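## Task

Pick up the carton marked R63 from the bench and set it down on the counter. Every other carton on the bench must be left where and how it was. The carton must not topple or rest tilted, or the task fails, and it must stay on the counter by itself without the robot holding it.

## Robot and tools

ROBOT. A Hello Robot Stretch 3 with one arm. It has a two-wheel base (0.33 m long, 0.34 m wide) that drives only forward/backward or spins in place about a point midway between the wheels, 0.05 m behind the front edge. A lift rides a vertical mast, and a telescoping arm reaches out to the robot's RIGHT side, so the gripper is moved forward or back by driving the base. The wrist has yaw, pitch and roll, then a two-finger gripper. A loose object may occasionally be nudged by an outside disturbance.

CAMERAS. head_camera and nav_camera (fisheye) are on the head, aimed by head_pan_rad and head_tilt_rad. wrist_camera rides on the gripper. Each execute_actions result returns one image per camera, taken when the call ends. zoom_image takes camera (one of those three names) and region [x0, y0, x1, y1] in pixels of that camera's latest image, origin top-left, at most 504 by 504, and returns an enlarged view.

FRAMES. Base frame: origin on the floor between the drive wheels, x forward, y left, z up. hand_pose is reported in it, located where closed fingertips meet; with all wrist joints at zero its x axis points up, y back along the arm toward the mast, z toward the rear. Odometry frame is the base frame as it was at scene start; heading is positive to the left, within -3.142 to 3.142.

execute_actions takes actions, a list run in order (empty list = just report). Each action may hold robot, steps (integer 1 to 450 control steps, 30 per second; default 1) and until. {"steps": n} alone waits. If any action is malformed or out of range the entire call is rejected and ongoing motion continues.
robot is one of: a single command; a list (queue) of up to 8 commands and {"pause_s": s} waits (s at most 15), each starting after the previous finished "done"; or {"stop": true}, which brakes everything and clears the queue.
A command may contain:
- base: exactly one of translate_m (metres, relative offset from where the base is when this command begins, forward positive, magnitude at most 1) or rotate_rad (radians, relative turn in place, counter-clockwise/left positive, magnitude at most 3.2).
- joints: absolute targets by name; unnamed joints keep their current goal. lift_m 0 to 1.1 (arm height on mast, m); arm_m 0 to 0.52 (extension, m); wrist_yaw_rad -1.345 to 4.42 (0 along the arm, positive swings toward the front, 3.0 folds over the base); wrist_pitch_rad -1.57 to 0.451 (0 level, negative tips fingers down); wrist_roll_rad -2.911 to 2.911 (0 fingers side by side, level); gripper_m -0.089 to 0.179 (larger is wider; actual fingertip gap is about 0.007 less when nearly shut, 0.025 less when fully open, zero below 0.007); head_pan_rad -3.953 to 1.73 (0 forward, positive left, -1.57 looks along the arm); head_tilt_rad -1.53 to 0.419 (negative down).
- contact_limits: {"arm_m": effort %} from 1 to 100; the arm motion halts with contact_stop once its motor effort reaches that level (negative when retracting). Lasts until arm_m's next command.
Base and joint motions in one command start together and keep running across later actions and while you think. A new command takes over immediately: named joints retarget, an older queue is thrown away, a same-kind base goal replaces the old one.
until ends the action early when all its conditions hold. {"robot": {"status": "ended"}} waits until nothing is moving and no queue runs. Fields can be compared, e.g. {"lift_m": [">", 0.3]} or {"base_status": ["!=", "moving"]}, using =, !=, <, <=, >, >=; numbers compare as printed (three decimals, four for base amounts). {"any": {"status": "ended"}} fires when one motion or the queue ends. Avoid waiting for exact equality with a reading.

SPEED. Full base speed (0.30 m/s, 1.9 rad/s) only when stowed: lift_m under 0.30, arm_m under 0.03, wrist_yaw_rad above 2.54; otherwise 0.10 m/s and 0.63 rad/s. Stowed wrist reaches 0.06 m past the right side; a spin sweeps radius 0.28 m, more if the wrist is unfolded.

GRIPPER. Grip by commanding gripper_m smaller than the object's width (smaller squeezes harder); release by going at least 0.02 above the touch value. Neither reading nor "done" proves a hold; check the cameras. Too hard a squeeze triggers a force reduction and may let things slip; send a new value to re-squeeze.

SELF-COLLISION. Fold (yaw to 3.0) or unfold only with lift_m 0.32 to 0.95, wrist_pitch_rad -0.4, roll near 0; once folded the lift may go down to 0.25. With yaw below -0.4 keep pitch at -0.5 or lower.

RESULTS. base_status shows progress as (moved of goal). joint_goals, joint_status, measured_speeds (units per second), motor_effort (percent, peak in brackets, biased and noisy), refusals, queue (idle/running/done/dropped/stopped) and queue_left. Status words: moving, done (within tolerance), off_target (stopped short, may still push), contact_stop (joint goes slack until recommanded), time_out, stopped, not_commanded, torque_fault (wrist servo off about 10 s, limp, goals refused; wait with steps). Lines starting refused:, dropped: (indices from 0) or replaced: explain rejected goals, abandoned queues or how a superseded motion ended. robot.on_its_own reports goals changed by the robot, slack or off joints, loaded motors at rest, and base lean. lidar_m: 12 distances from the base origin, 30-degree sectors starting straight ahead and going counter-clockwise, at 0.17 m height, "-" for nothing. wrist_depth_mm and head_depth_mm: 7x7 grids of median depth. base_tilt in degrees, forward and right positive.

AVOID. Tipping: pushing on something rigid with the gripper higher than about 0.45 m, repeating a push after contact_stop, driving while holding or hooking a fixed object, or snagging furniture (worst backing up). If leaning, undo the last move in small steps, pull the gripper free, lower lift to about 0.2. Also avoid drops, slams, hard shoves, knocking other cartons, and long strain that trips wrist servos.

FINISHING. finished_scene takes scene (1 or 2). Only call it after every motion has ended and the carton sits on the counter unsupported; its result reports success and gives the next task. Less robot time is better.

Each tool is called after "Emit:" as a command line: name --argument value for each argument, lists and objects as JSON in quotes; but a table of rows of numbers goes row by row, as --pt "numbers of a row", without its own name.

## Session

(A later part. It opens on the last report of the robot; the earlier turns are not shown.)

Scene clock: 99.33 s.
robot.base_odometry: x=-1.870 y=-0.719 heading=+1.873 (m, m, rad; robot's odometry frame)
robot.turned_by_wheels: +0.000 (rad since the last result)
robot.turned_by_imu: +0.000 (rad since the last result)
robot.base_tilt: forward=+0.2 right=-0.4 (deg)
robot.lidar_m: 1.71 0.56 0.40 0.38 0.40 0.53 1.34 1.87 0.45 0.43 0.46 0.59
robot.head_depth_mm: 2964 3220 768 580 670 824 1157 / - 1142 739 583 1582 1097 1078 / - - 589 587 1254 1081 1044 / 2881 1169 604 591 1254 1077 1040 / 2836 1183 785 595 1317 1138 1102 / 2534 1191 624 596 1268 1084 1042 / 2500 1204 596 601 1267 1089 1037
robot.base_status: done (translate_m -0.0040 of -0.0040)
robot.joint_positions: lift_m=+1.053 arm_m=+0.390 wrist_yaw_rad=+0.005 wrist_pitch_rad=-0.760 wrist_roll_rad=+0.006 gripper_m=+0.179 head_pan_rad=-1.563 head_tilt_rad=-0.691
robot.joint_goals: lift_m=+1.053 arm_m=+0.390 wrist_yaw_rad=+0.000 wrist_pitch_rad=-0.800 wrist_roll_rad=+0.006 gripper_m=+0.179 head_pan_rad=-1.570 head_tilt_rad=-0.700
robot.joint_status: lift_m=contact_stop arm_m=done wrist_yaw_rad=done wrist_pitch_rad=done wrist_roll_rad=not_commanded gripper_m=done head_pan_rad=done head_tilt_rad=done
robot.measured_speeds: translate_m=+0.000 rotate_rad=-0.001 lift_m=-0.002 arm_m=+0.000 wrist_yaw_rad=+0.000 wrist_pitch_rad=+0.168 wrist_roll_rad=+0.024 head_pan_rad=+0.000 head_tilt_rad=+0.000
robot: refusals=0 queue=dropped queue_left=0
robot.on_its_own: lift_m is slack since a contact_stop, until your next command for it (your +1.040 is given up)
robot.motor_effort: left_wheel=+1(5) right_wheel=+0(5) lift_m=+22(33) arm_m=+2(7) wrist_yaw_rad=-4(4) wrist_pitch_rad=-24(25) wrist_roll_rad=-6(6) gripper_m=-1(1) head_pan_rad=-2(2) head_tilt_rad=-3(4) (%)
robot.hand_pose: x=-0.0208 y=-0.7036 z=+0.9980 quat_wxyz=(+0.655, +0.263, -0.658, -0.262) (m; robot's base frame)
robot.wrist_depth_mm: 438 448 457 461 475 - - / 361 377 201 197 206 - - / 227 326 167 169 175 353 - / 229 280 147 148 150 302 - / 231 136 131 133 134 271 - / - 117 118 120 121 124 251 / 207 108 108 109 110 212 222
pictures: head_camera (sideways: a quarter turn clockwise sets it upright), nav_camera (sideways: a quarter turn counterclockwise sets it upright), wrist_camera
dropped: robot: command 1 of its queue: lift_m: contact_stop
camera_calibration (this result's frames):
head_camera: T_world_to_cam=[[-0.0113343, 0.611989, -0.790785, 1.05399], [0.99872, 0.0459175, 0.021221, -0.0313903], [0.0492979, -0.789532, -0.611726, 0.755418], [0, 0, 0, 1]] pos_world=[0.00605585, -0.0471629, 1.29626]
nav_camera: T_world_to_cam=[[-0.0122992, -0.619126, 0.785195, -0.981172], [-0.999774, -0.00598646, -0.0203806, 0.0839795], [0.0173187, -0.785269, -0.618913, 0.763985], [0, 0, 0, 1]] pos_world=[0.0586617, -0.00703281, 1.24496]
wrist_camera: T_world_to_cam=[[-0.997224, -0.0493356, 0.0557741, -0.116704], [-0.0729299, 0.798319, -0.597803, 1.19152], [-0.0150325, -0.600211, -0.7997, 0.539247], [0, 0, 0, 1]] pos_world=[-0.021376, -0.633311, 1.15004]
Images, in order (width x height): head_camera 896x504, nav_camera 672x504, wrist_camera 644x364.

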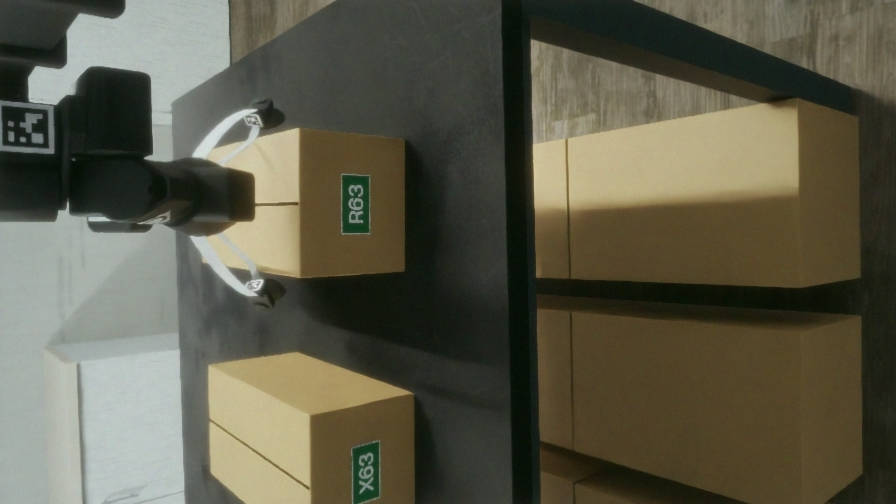

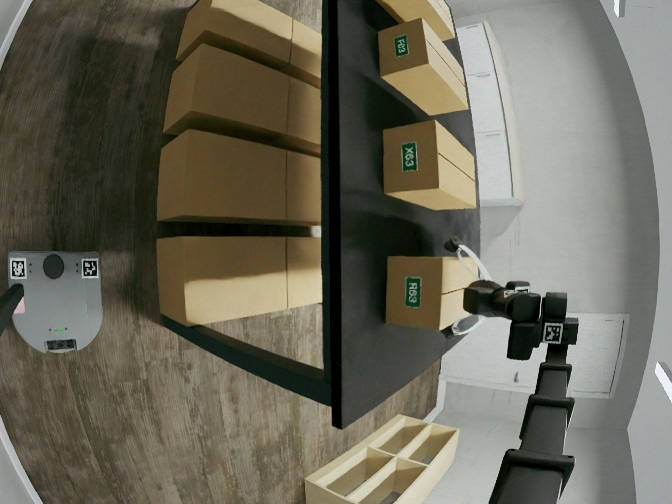

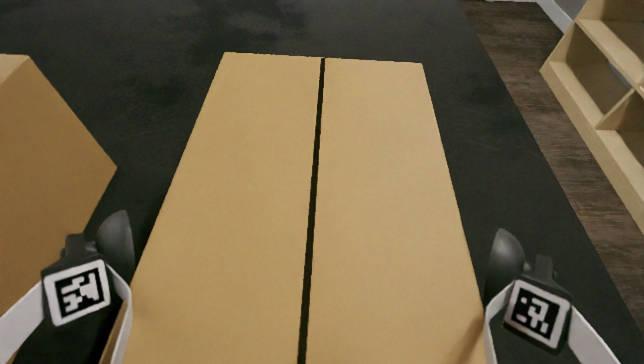

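Shallow, but try.

Emit:
execute_actions --actions '[{"robot":[{"joints":{"lift_m":1.066}},{"joints":{"gripper_m":0.06}},{"joints":{"lift_m":1.1}},{"joints":{"arm_m":0.3}}],"steps":450,"until":{"robot":{"status":"ended"}}}]'

Scene clock: 108.33 s.
robot.base_odometry: x=-1.870 y=-0.719 heading=+1.873 (m, m, rad; robot's odometry frame)
robot.turned_by_wheels: +0.000 (rad since the last result)
robot.turned_by_imu: -0.003 (rad since the last result)
robot.base_tilt: forward=+0.1 right=-0.3 (deg)
robot.lidar_m: 1.71 0.57 0.40 0.39 0.40 0.53 1.34 1.87 0.45 0.43 0.46 0.59
robot.head_depth_mm: 3000 3267 768 577 669 818 1156 / - 1208 538 562 1565 1093 1075 / - - 497 535 1237 1068 1040 / 2903 2134 499 547 1247 1074 1040 / 2896 1164 784 591 1318 1130 1098 / 2524 1172 622 592 1263 1083 1042 / 2539 1189 593 597 1267 1082 1041
robot.base_status: done (translate_m -0.0040 of -0.0040)
robot.joint_positions: lift_m=+1.099 arm_m=+0.300 wrist_yaw_rad=+0.002 wrist_pitch_rad=-0.813 wrist_roll_rad=-0.003 gripper_m=+0.076 head_pan_rad=-1.563 head_tilt_rad=-0.692
robot.joint_goals: lift_m=+1.100 arm_m=+0.300 wrist_yaw_rad=+0.000 wrist_pitch_rad=-0.800 wrist_roll_rad=-0.003 gripper_m=+0.075 head_pan_rad=-1.570 head_tilt_rad=-0.700
robot.joint_status: lift_m=done arm_m=done wrist_yaw_rad=done wrist_pitch_rad=done wrist_roll_rad=not_commanded gripper_m=done head_pan_rad=done head_tilt_rad=done
robot.measured_speeds: translate_m=+0.000 rotate_rad=+0.000 lift_m=+0.000 arm_m=+0.000 wrist_yaw_rad=+0.000 wrist_pitch_rad=+0.000 wrist_roll_rad=+0.000 head_pan_rad=+0.000 head_tilt_rad=+0.000
robot: refusals=0 queue=done queue_left=0
robot.on_its_own: gripper_m is held at +0.075, not at your +0.060, by its stall guard, which is still easing
robot.motor_effort: left_wheel=+1(2) right_wheel=+0(3) lift_m=+33(32) arm_m=-4(7) wrist_yaw_rad=-2(3) wrist_pitch_rad=+6(23) wrist_roll_rad=-2(7) gripper_m=-32(99) head_pan_rad=-3(2) head_tilt_rad=-3(3) (%)
robot.hand_pose: x=-0.0212 y=-0.6039 z=+1.0354 quat_wxyz=(+0.651, +0.281, -0.648, -0.279) (m; robot's base frame)
robot.wrist_depth_mm: 260 461 472 483 494 - - / 235 322 196 192 202 - - / 229 327 170 172 178 398 - / 230 309 153 155 157 340 - / 233 275 139 141 143 307 - / 225 125 127 129 131 278 - / 237 120 118 119 120 245 -
pictures: head_camera (sideways: a quarter turn clockwise sets it upright), nav_camera (sideways: a quarter turn counterclockwise sets it upright), wrist_camera
camera_calibration (this result's frames):
head_camera: T_world_to_cam=[[-0.0113356, 0.612132, -0.790674, 1.05385], [0.99872, 0.045914, 0.0212279, -0.0313993], [0.0492973, -0.789421, -0.611869, 0.755605], [0, 0, 0, 1]] pos_world=[0.00605586, -0.0471619, 1.29625]
nav_camera: T_world_to_cam=[[-0.0122979, -0.619269, 0.785083, -0.981025], [-0.999774, -0.00598312, -0.0203803, 0.0839791], [0.0173181, -0.785156, -0.619055, 0.76417], [0, 0, 0, 1]] pos_world=[0.0586617, -0.00702247, 1.24496]
wrist_camera: T_world_to_cam=[[-0.996649, -0.0561326, 0.0594899, -0.122272], [-0.0797496, 0.82843, -0.554386, 1.10734], [-0.0181641, -0.557273, -0.83013, 0.686416], [0, 0, 0, 1]] pos_world=[-0.0210838, -0.541698, 1.19098]
Images, in order (width x height): head_camera 896x504, nav_camera 672x504, wrist_camera 644x364.

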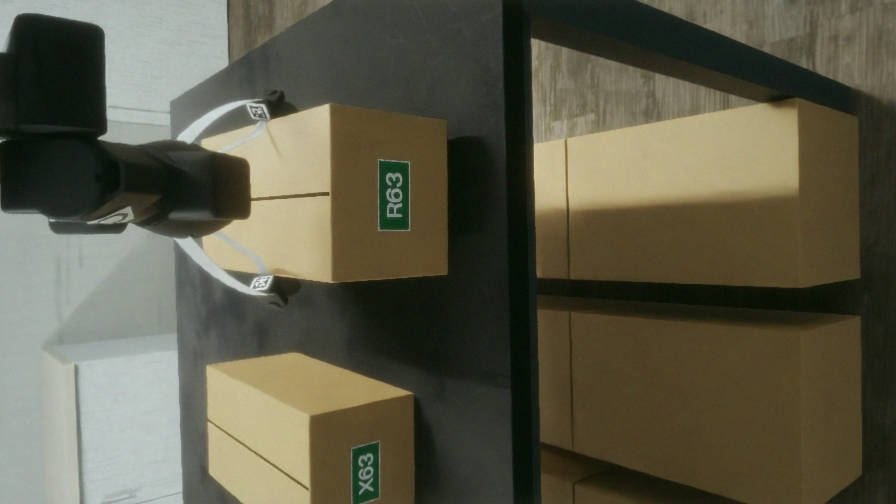

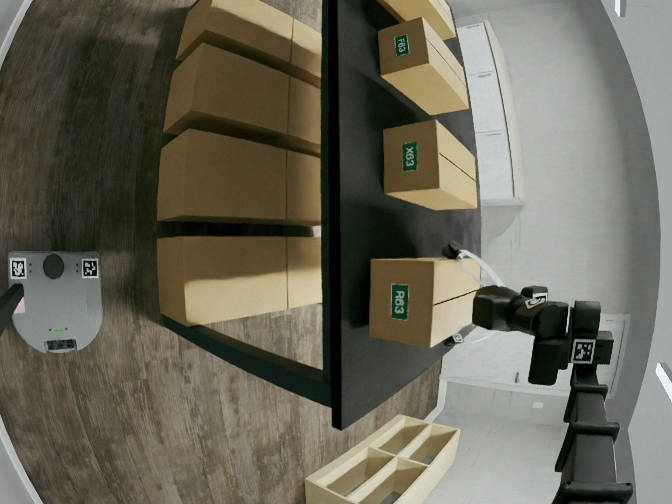

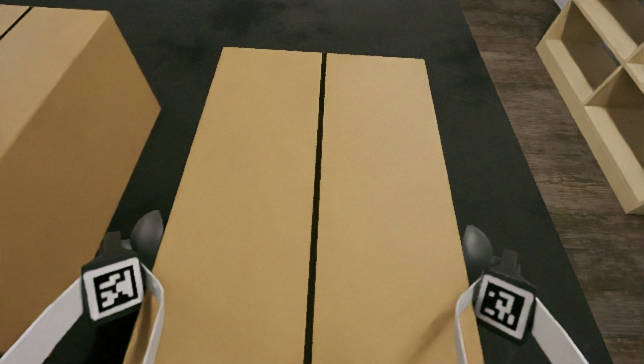

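Emit:
execute_actions --actions '[{"robot":[{"joints":{"arm_m":0.0,"head_pan_rad":-0.4},"base":{"translate_m":-0.67}},{"base":{"rotate_rad":-1.62}},{"base":{"translate_m":1}},{"base":{"translate_m":0.8}},{"base":{"rotate_rad":1.35}},{"base":{"translate_m":0.9}}],"steps":450},{"steps":450},{"steps":450,"until":{"robot":{"status":"ended"}}},{"steps":450,"until":{"robot":{"status":"ended"}}}]'

Scene clock: 163.93 s.
robot.base_odometry: x=+0.043 y=-0.007 heading=+1.603 (m, m, rad; robot's odometry frame)
robot.turned_by_wheels: -0.270 (rad since the last result)
robot.turned_by_imu: -0.267 (rad since the last result)
robot.base_tilt: forward=+0.2 right=-0.3 (deg)
robot.lidar_m: 1.44 2.61 0.84 0.70 0.70 2.31 1.56 1.59 1.59 1.37 0.85 0.87
robot.head_depth_mm: 1363 1127 888 1003 1184 1344 1155 / 1491 1135 1004 1140 1323 1343 1151 / 1634 1147 1143 1322 1531 1344 1165 / 1797 1237 1321 1568 1634 1360 1158 / 2004 1359 1596 1910 1639 1356 1166 / 2298 1568 1949 2033 1650 1377 1177 / 2428 1968 2642 2047 1652 1376 1174
robot.base_status: done (translate_m +0.9000 of +0.9000)
robot.joint_positions: lift_m=+1.099 arm_m=+0.001 wrist_yaw_rad=+0.002 wrist_pitch_rad=-0.814 wrist_roll_rad=-0.003 gripper_m=+0.105 head_pan_rad=-0.407 head_tilt_rad=-0.692
robot.joint_goals: lift_m=+1.100 arm_m=+0.000 wrist_yaw_rad=+0.000 wrist_pitch_rad=-0.800 wrist_roll_rad=-0.003 gripper_m=+0.104 head_pan_rad=-0.400 head_tilt_rad=-0.700
robot.joint_status: lift_m=done arm_m=done wrist_yaw_rad=done wrist_pitch_rad=done wrist_roll_rad=not_commanded gripper_m=done head_pan_rad=done head_tilt_rad=done
robot.measured_speeds: translate_m=+0.000 rotate_rad=+0.000 lift_m=+0.000 arm_m=+0.000 wrist_yaw_rad=+0.000 wrist_pitch_rad=+0.000 wrist_roll_rad=+0.000 head_pan_rad=+0.000 head_tilt_rad=+0.000
robot: refusals=0 queue=done queue_left=0
robot.on_its_own: gripper_m is held at +0.104, not at your +0.060, by its stall guard, which is not easing now
robot.motor_effort: left_wheel=-2(5) right_wheel=+3(6) lift_m=+33(33) arm_m=-4(3) wrist_yaw_rad=-1(2) wrist_pitch_rad=+6(6) wrist_roll_rad=-2(1) gripper_m=-19(31) head_pan_rad=+3(32) head_tilt_rad=-4(2) (%)
robot.hand_pose: x=-0.0213 y=-0.3046 z=+1.0353 quat_wxyz=(+0.651, +0.281, -0.648, -0.279) (m; robot's base frame)
robot.wrist_depth_mm: 802 - - - - - - / 764 - 194 193 201 - - / 716 - 169 171 176 - - / 765 - 153 154 158 - - / 906 919 139 141 143 - - / - 126 128 129 131 - - / - 121 118 119 120 - -
pictures: head_camera (sideways: a quarter turn clockwise sets it upright), nav_camera (sideways: a quarter turn counterclockwise sets it upright), wrist_camera
camera_calibration (this result's frames):
head_camera: T_world_to_cam=[[-0.564833, 0.236216, -0.790674, 1.05722], [0.360301, 0.932595, 0.0212279, -0.0275049], [0.742393, -0.27289, -0.611869, 0.751377], [0, 0, 0, 1]] pos_world=[0.0492481, -0.0190391, 1.29625]
nav_camera: T_world_to_cam=[[0.561844, -0.260722, 0.785083, -0.984527], [-0.397273, -0.917474, -0.0203803, 0.0803039], [0.725607, -0.300442, -0.619055, 0.75985], [0, 0, 0, 1]] pos_world=[0.0337014, 0.0452792, 1.24496]
wrist_camera: T_world_to_cam=[[-0.996671, -0.055769, 0.0594664, -0.105394], [-0.0794266, 0.82869, -0.554043, 0.859082], [-0.0183808, -0.556922, -0.830361, 0.853495], [0, 0, 0, 1]] pos_world=[-0.0211214, -0.242461, 1.19094]
Images, in order (width x height): head_camera 896x504, nav_camera 672x504, wrist_camera 644x364.

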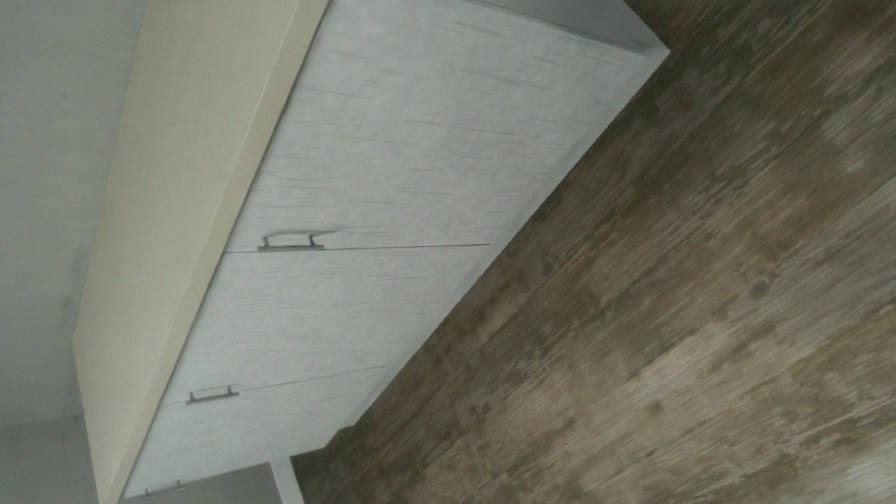

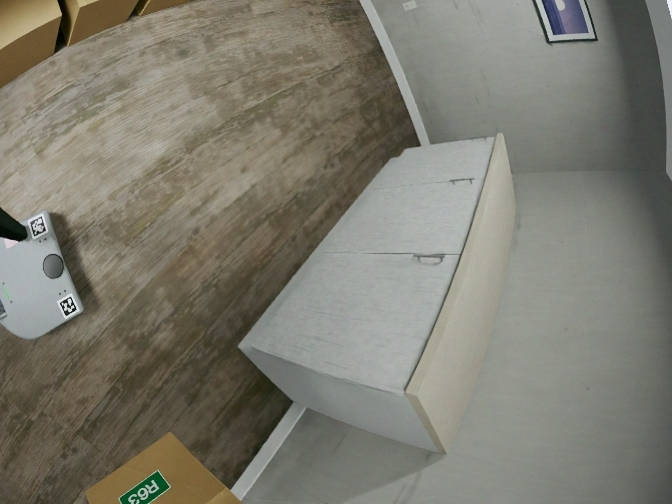

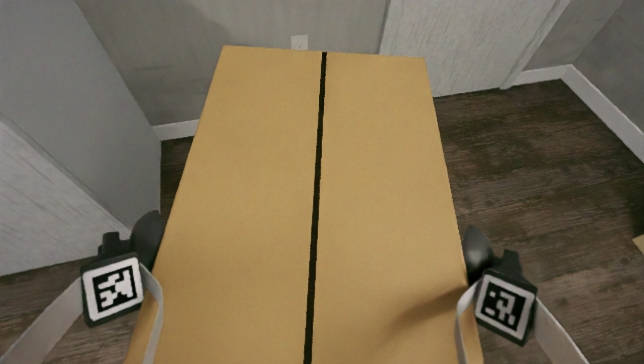

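Emit:
execute_actions --actions '[{"robot":[{"joints":{"head_pan_rad":-1.4},"base":{"translate_m":0.85}},{"base":{"rotate_rad":0.27}},{"joints":{"arm_m":0.42},"contact_limits":{"arm_m":15}}],"steps":450,"until":{"robot":{"status":"ended"}}},{"steps":100,"until":{"robot":{"status":"ended"}}}]'

Scene clock: 184.93 s.
robot.base_odometry: x=+0.016 y=+0.842 heading=+1.873 (m, m, rad; robot's odometry frame)
robot.turned_by_wheels: +0.270 (rad since the last result)
robot.turned_by_imu: +0.265 (rad since the last result)
robot.base_tilt: forward=+0.2 right=-0.3 (deg)
robot.lidar_m: 2.01 1.96 0.98 0.94 0.97 1.31 2.37 1.63 0.54 0.52 0.54 0.72
robot.head_depth_mm: - 644 583 603 695 861 1110 / 912 649 585 609 713 893 1134 / 932 1014 745 633 738 929 1142 / 947 1033 788 640 751 967 1163 / 969 1055 791 643 785 1002 1171 / 979 1070 798 673 811 1053 1176 / 1004 1100 807 672 844 1099 1178
robot.base_status: done (rotate_rad +0.2699 of +0.2700)
robot.joint_positions: lift_m=+1.099 arm_m=+0.420 wrist_yaw_rad=+0.001 wrist_pitch_rad=-0.814 wrist_roll_rad=-0.003 gripper_m=+0.105 head_pan_rad=-1.393 head_tilt_rad=-0.692
robot.joint_goals: lift_m=+1.100 arm_m=+0.420 wrist_yaw_rad=+0.000 wrist_pitch_rad=-0.800 wrist_roll_rad=-0.003 gripper_m=+0.104 head_pan_rad=-1.400 head_tilt_rad=-0.700
robot.joint_status: lift_m=done arm_m=done wrist_yaw_rad=done wrist_pitch_rad=done wrist_roll_rad=not_commanded gripper_m=done head_pan_rad=done head_tilt_rad=done
robot.measured_speeds: translate_m=+0.000 rotate_rad=+0.000 lift_m=+0.000 arm_m=+0.000 wrist_yaw_rad=+0.000 wrist_pitch_rad=+0.000 wrist_roll_rad=+0.000 head_pan_rad=+0.000 head_tilt_rad=+0.000
robot: refusals=0 queue=done queue_left=0
robot.on_its_own: gripper_m is held at +0.104, not at your +0.060, by its stall guard, which is not easing now
robot.motor_effort: left_wheel=-2(7) right_wheel=+3(5) lift_m=+33(32) arm_m=+3(5) wrist_yaw_rad=-2(2) wrist_pitch_rad=+6(6) wrist_roll_rad=-2(2) gripper_m=-19(21) head_pan_rad=-2(31) head_tilt_rad=-3(4) (%)
robot.contact_limits: arm_m 15 (drawing in: default 18, maximum 29; extending or still: default 23, maximum 38)
robot.hand_pose: x=-0.0214 y=-0.7231 z=+1.0353 quat_wxyz=(+0.651, +0.281, -0.648, -0.279) (m; robot's base frame)
robot.wrist_depth_mm: 457 463 465 469 470 478 474 / 397 403 194 191 200 442 474 / 353 358 170 171 177 386 392 / 318 323 152 155 157 343 346 / 288 293 139 141 142 313 310 / 267 125 128 129 131 283 286 / 240 120 118 119 120 249 262
pictures: head_camera (sideways: a quarter turn clockwise sets it upright), nav_camera (sideways: a quarter turn counterclockwise sets it upright), wrist_camera
camera_calibration (this result's frames):
head_camera: T_world_to_cam=[[-0.114688, 0.601399, -0.790674, 1.05448], [0.976572, 0.214143, 0.0212279, -0.0312642], [0.182084, -0.769715, -0.611869, 0.754795], [0, 0, 0, 1]] pos_world=[0.0140319, -0.0464901, 1.29625]
nav_camera: T_world_to_cam=[[0.092602, -0.612429, 0.785083, -0.981665], [-0.984364, -0.174966, -0.0203803, 0.0838851], [0.149844, -0.77092, -0.619055, 0.763362], [0, 0, 0, 1]] pos_world=[0.0590922, 0.00196723, 1.24496]
wrist_camera: T_world_to_cam=[[-0.996704, -0.0551747, 0.0594661, -0.128397], [-0.0789317, 0.828754, -0.554018, 1.20589], [-0.0187151, -0.556886, -0.830378, 0.62047], [0, 0, 0, 1]] pos_world=[-0.0211791, -0.660936, 1.19094]
Images, in order (width x height): head_camera 896x504, nav_camera 672x504, wrist_camera 644x364.

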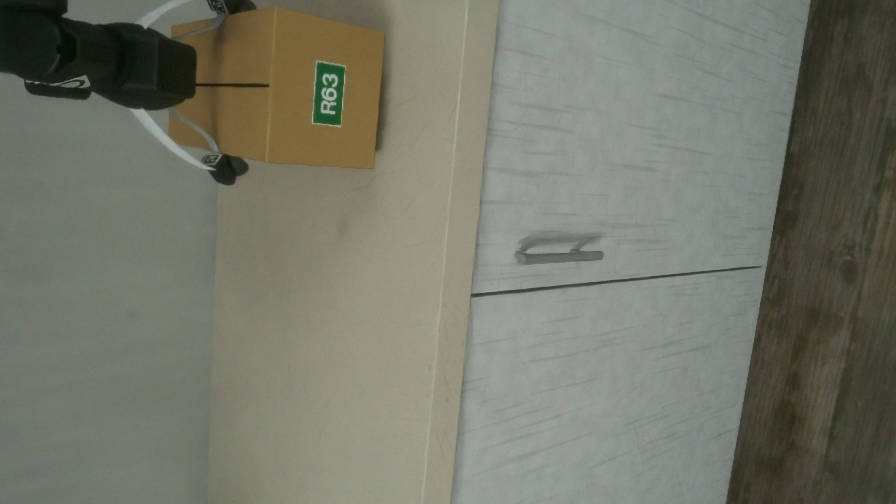

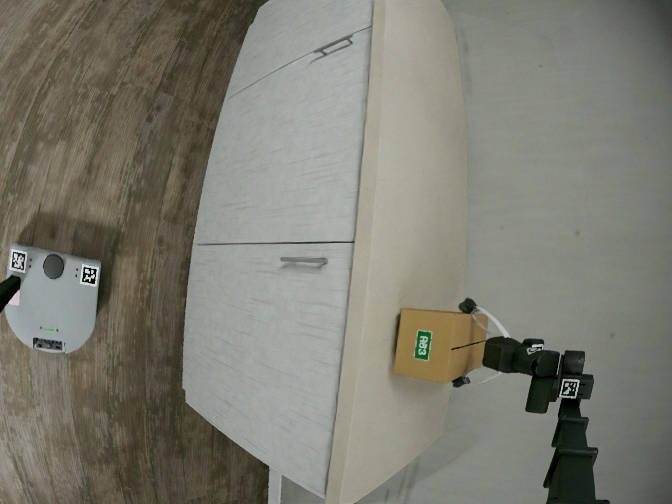

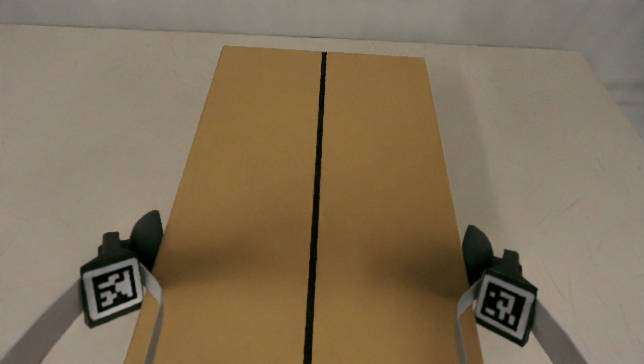

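Emit:
execute_actions --actions '[{"robot":{"joints":{"lift_m":1.068}},"steps":90,"until":{"robot":{"status":"ended"}}},{"robot":[{"joints":{"gripper_m":0.179}},{"joints":{"lift_m":1.1,"wrist_pitch_rad":-0.5}}],"steps":200,"until":{"robot":{"status":"ended"}}}]'

Emit:
finished_scene --scene 1

Scene clock: 193.53 s.
robot.base_odometry: x=+0.016 y=+0.842 heading=+1.873 (m, m, rad; robot's odometry frame)
robot.turned_by_wheels: +0.000 (rad since the last result)
robot.turned_by_imu: -0.002 (rad since the last result)
robot.base_tilt: forward=+0.2 right=-0.3 (deg)
robot.lidar_m: 2.01 1.95 0.98 0.94 0.97 1.31 2.38 1.63 0.54 0.52 0.53 0.72
robot.head_depth_mm: - 976 597 605 694 862 1113 / 910 859 597 610 716 892 1132 / 928 1020 746 632 738 925 1150 / 949 1027 786 637 751 962 1162 / 973 1056 791 644 790 1006 1180 / 985 1081 796 670 811 1052 1174 / 1003 1101 802 676 846 1098 1186
robot.base_status: done (rotate_rad +0.2699 of +0.2700)
robot.joint_positions: lift_m=+1.099 arm_m=+0.420 wrist_yaw_rad=+0.001 wrist_pitch_rad=-0.518 wrist_roll_rad=-0.003 gripper_m=+0.179 head_pan_rad=-1.393 head_tilt_rad=-0.692
robot.joint_goals: lift_m=+1.100 arm_m=+0.420 wrist_yaw_rad=+0.000 wrist_pitch_rad=-0.500 wrist_roll_rad=-0.003 gripper_m=+0.179 head_pan_rad=-1.400 head_tilt_rad=-0.700
robot.joint_status: lift_m=done arm_m=done wrist_yaw_rad=done wrist_pitch_rad=done wrist_roll_rad=not_commanded gripper_m=done head_pan_rad=done head_tilt_rad=done
robot.measured_speeds: translate_m=+0.000 rotate_rad=+0.000 lift_m=+0.000 arm_m=+0.000 wrist_yaw_rad=+0.000 wrist_pitch_rad=+0.000 wrist_roll_rad=+0.000 head_pan_rad=+0.000 head_tilt_rad=+0.000
robot: refusals=0 queue=done queue_left=0
robot.motor_effort: left_wheel=-2(2) right_wheel=+3(3) lift_m=+32(37) arm_m=+3(2) wrist_yaw_rad=-1(1) wrist_pitch_rad=+8(7) wrist_roll_rad=-2(2) gripper_m=+0(85) head_pan_rad=-2(3) head_tilt_rad=-3(3) (%)
robot.contact_limits: arm_m 15 (drawing in: default 18, maximum 29; extending or still: default 23, maximum 38)
robot.hand_pose: x=-0.0213 y=-0.7754 z=+1.0905 quat_wxyz=(+0.685, +0.182, -0.682, -0.181) (m; robot's base frame)
robot.wrist_depth_mm: 419 422 420 420 415 419 420 / 472 468 468 467 465 458 464 / 512 514 528 526 521 520 522 / 451 456 465 474 489 498 587 / 380 386 370 247 405 422 437 / - 333 216 213 332 352 364 / 283 294 184 185 198 304 317
pictures: head_camera (sideways: a quarter turn clockwise sets it upright), nav_camera (sideways: a quarter turn counterclockwise sets it upright), wrist_camera
camera_calibration (this result's frames):
head_camera: T_world_to_cam=[[-0.114689, 0.601399, -0.790674, 1.05448], [0.976571, 0.214144, 0.0212279, -0.0312642], [0.182084, -0.769715, -0.611869, 0.754795], [0, 0, 0, 1]] pos_world=[0.0140319, -0.0464901, 1.29625]
nav_camera: T_world_to_cam=[[0.0926022, -0.612429, 0.785083, -0.981665], [-0.984363, -0.174966, -0.0203803, 0.0838851], [0.149845, -0.77092, -0.619055, 0.763362], [0, 0, 0, 1]] pos_world=[0.0590922, 0.00196724, 1.24496]
wrist_camera: T_world_to_cam=[[-0.996718, -0.035699, 0.072661, -0.133741], [-0.0788636, 0.630937, -0.771815, 1.3639], [-0.0182915, -0.775012, -0.631682, 0.251321], [0, 0, 0, 1]] pos_world=[-0.0211434, -0.670532, 1.22115]
Images, in order (width x height): head_camera 896x504, nav_camera 672x504, wrist_camera 644x364.

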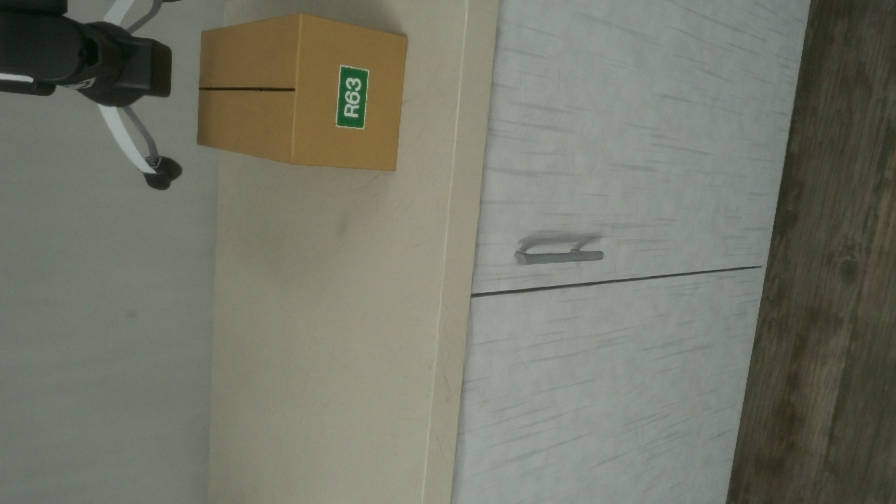

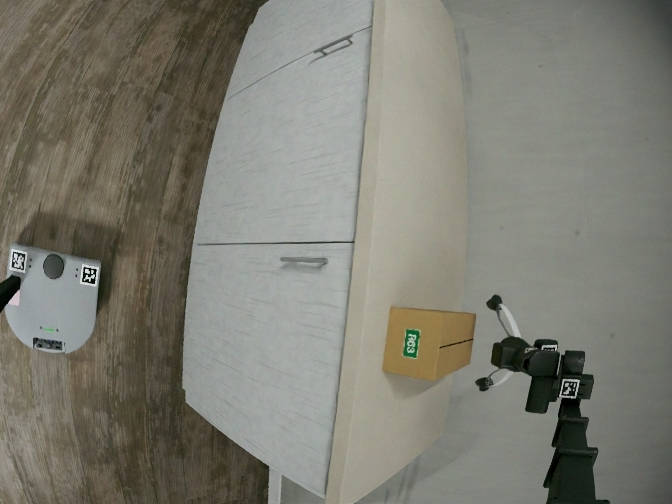

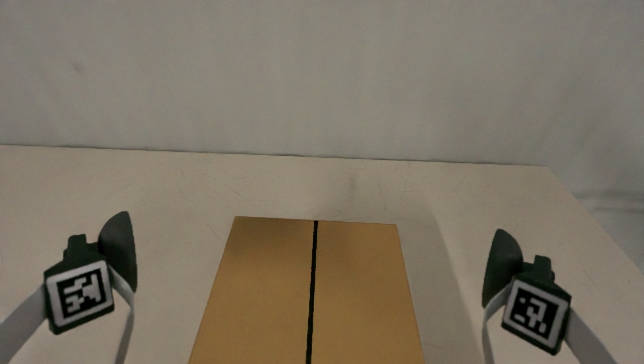

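The scene is finished: the task was done.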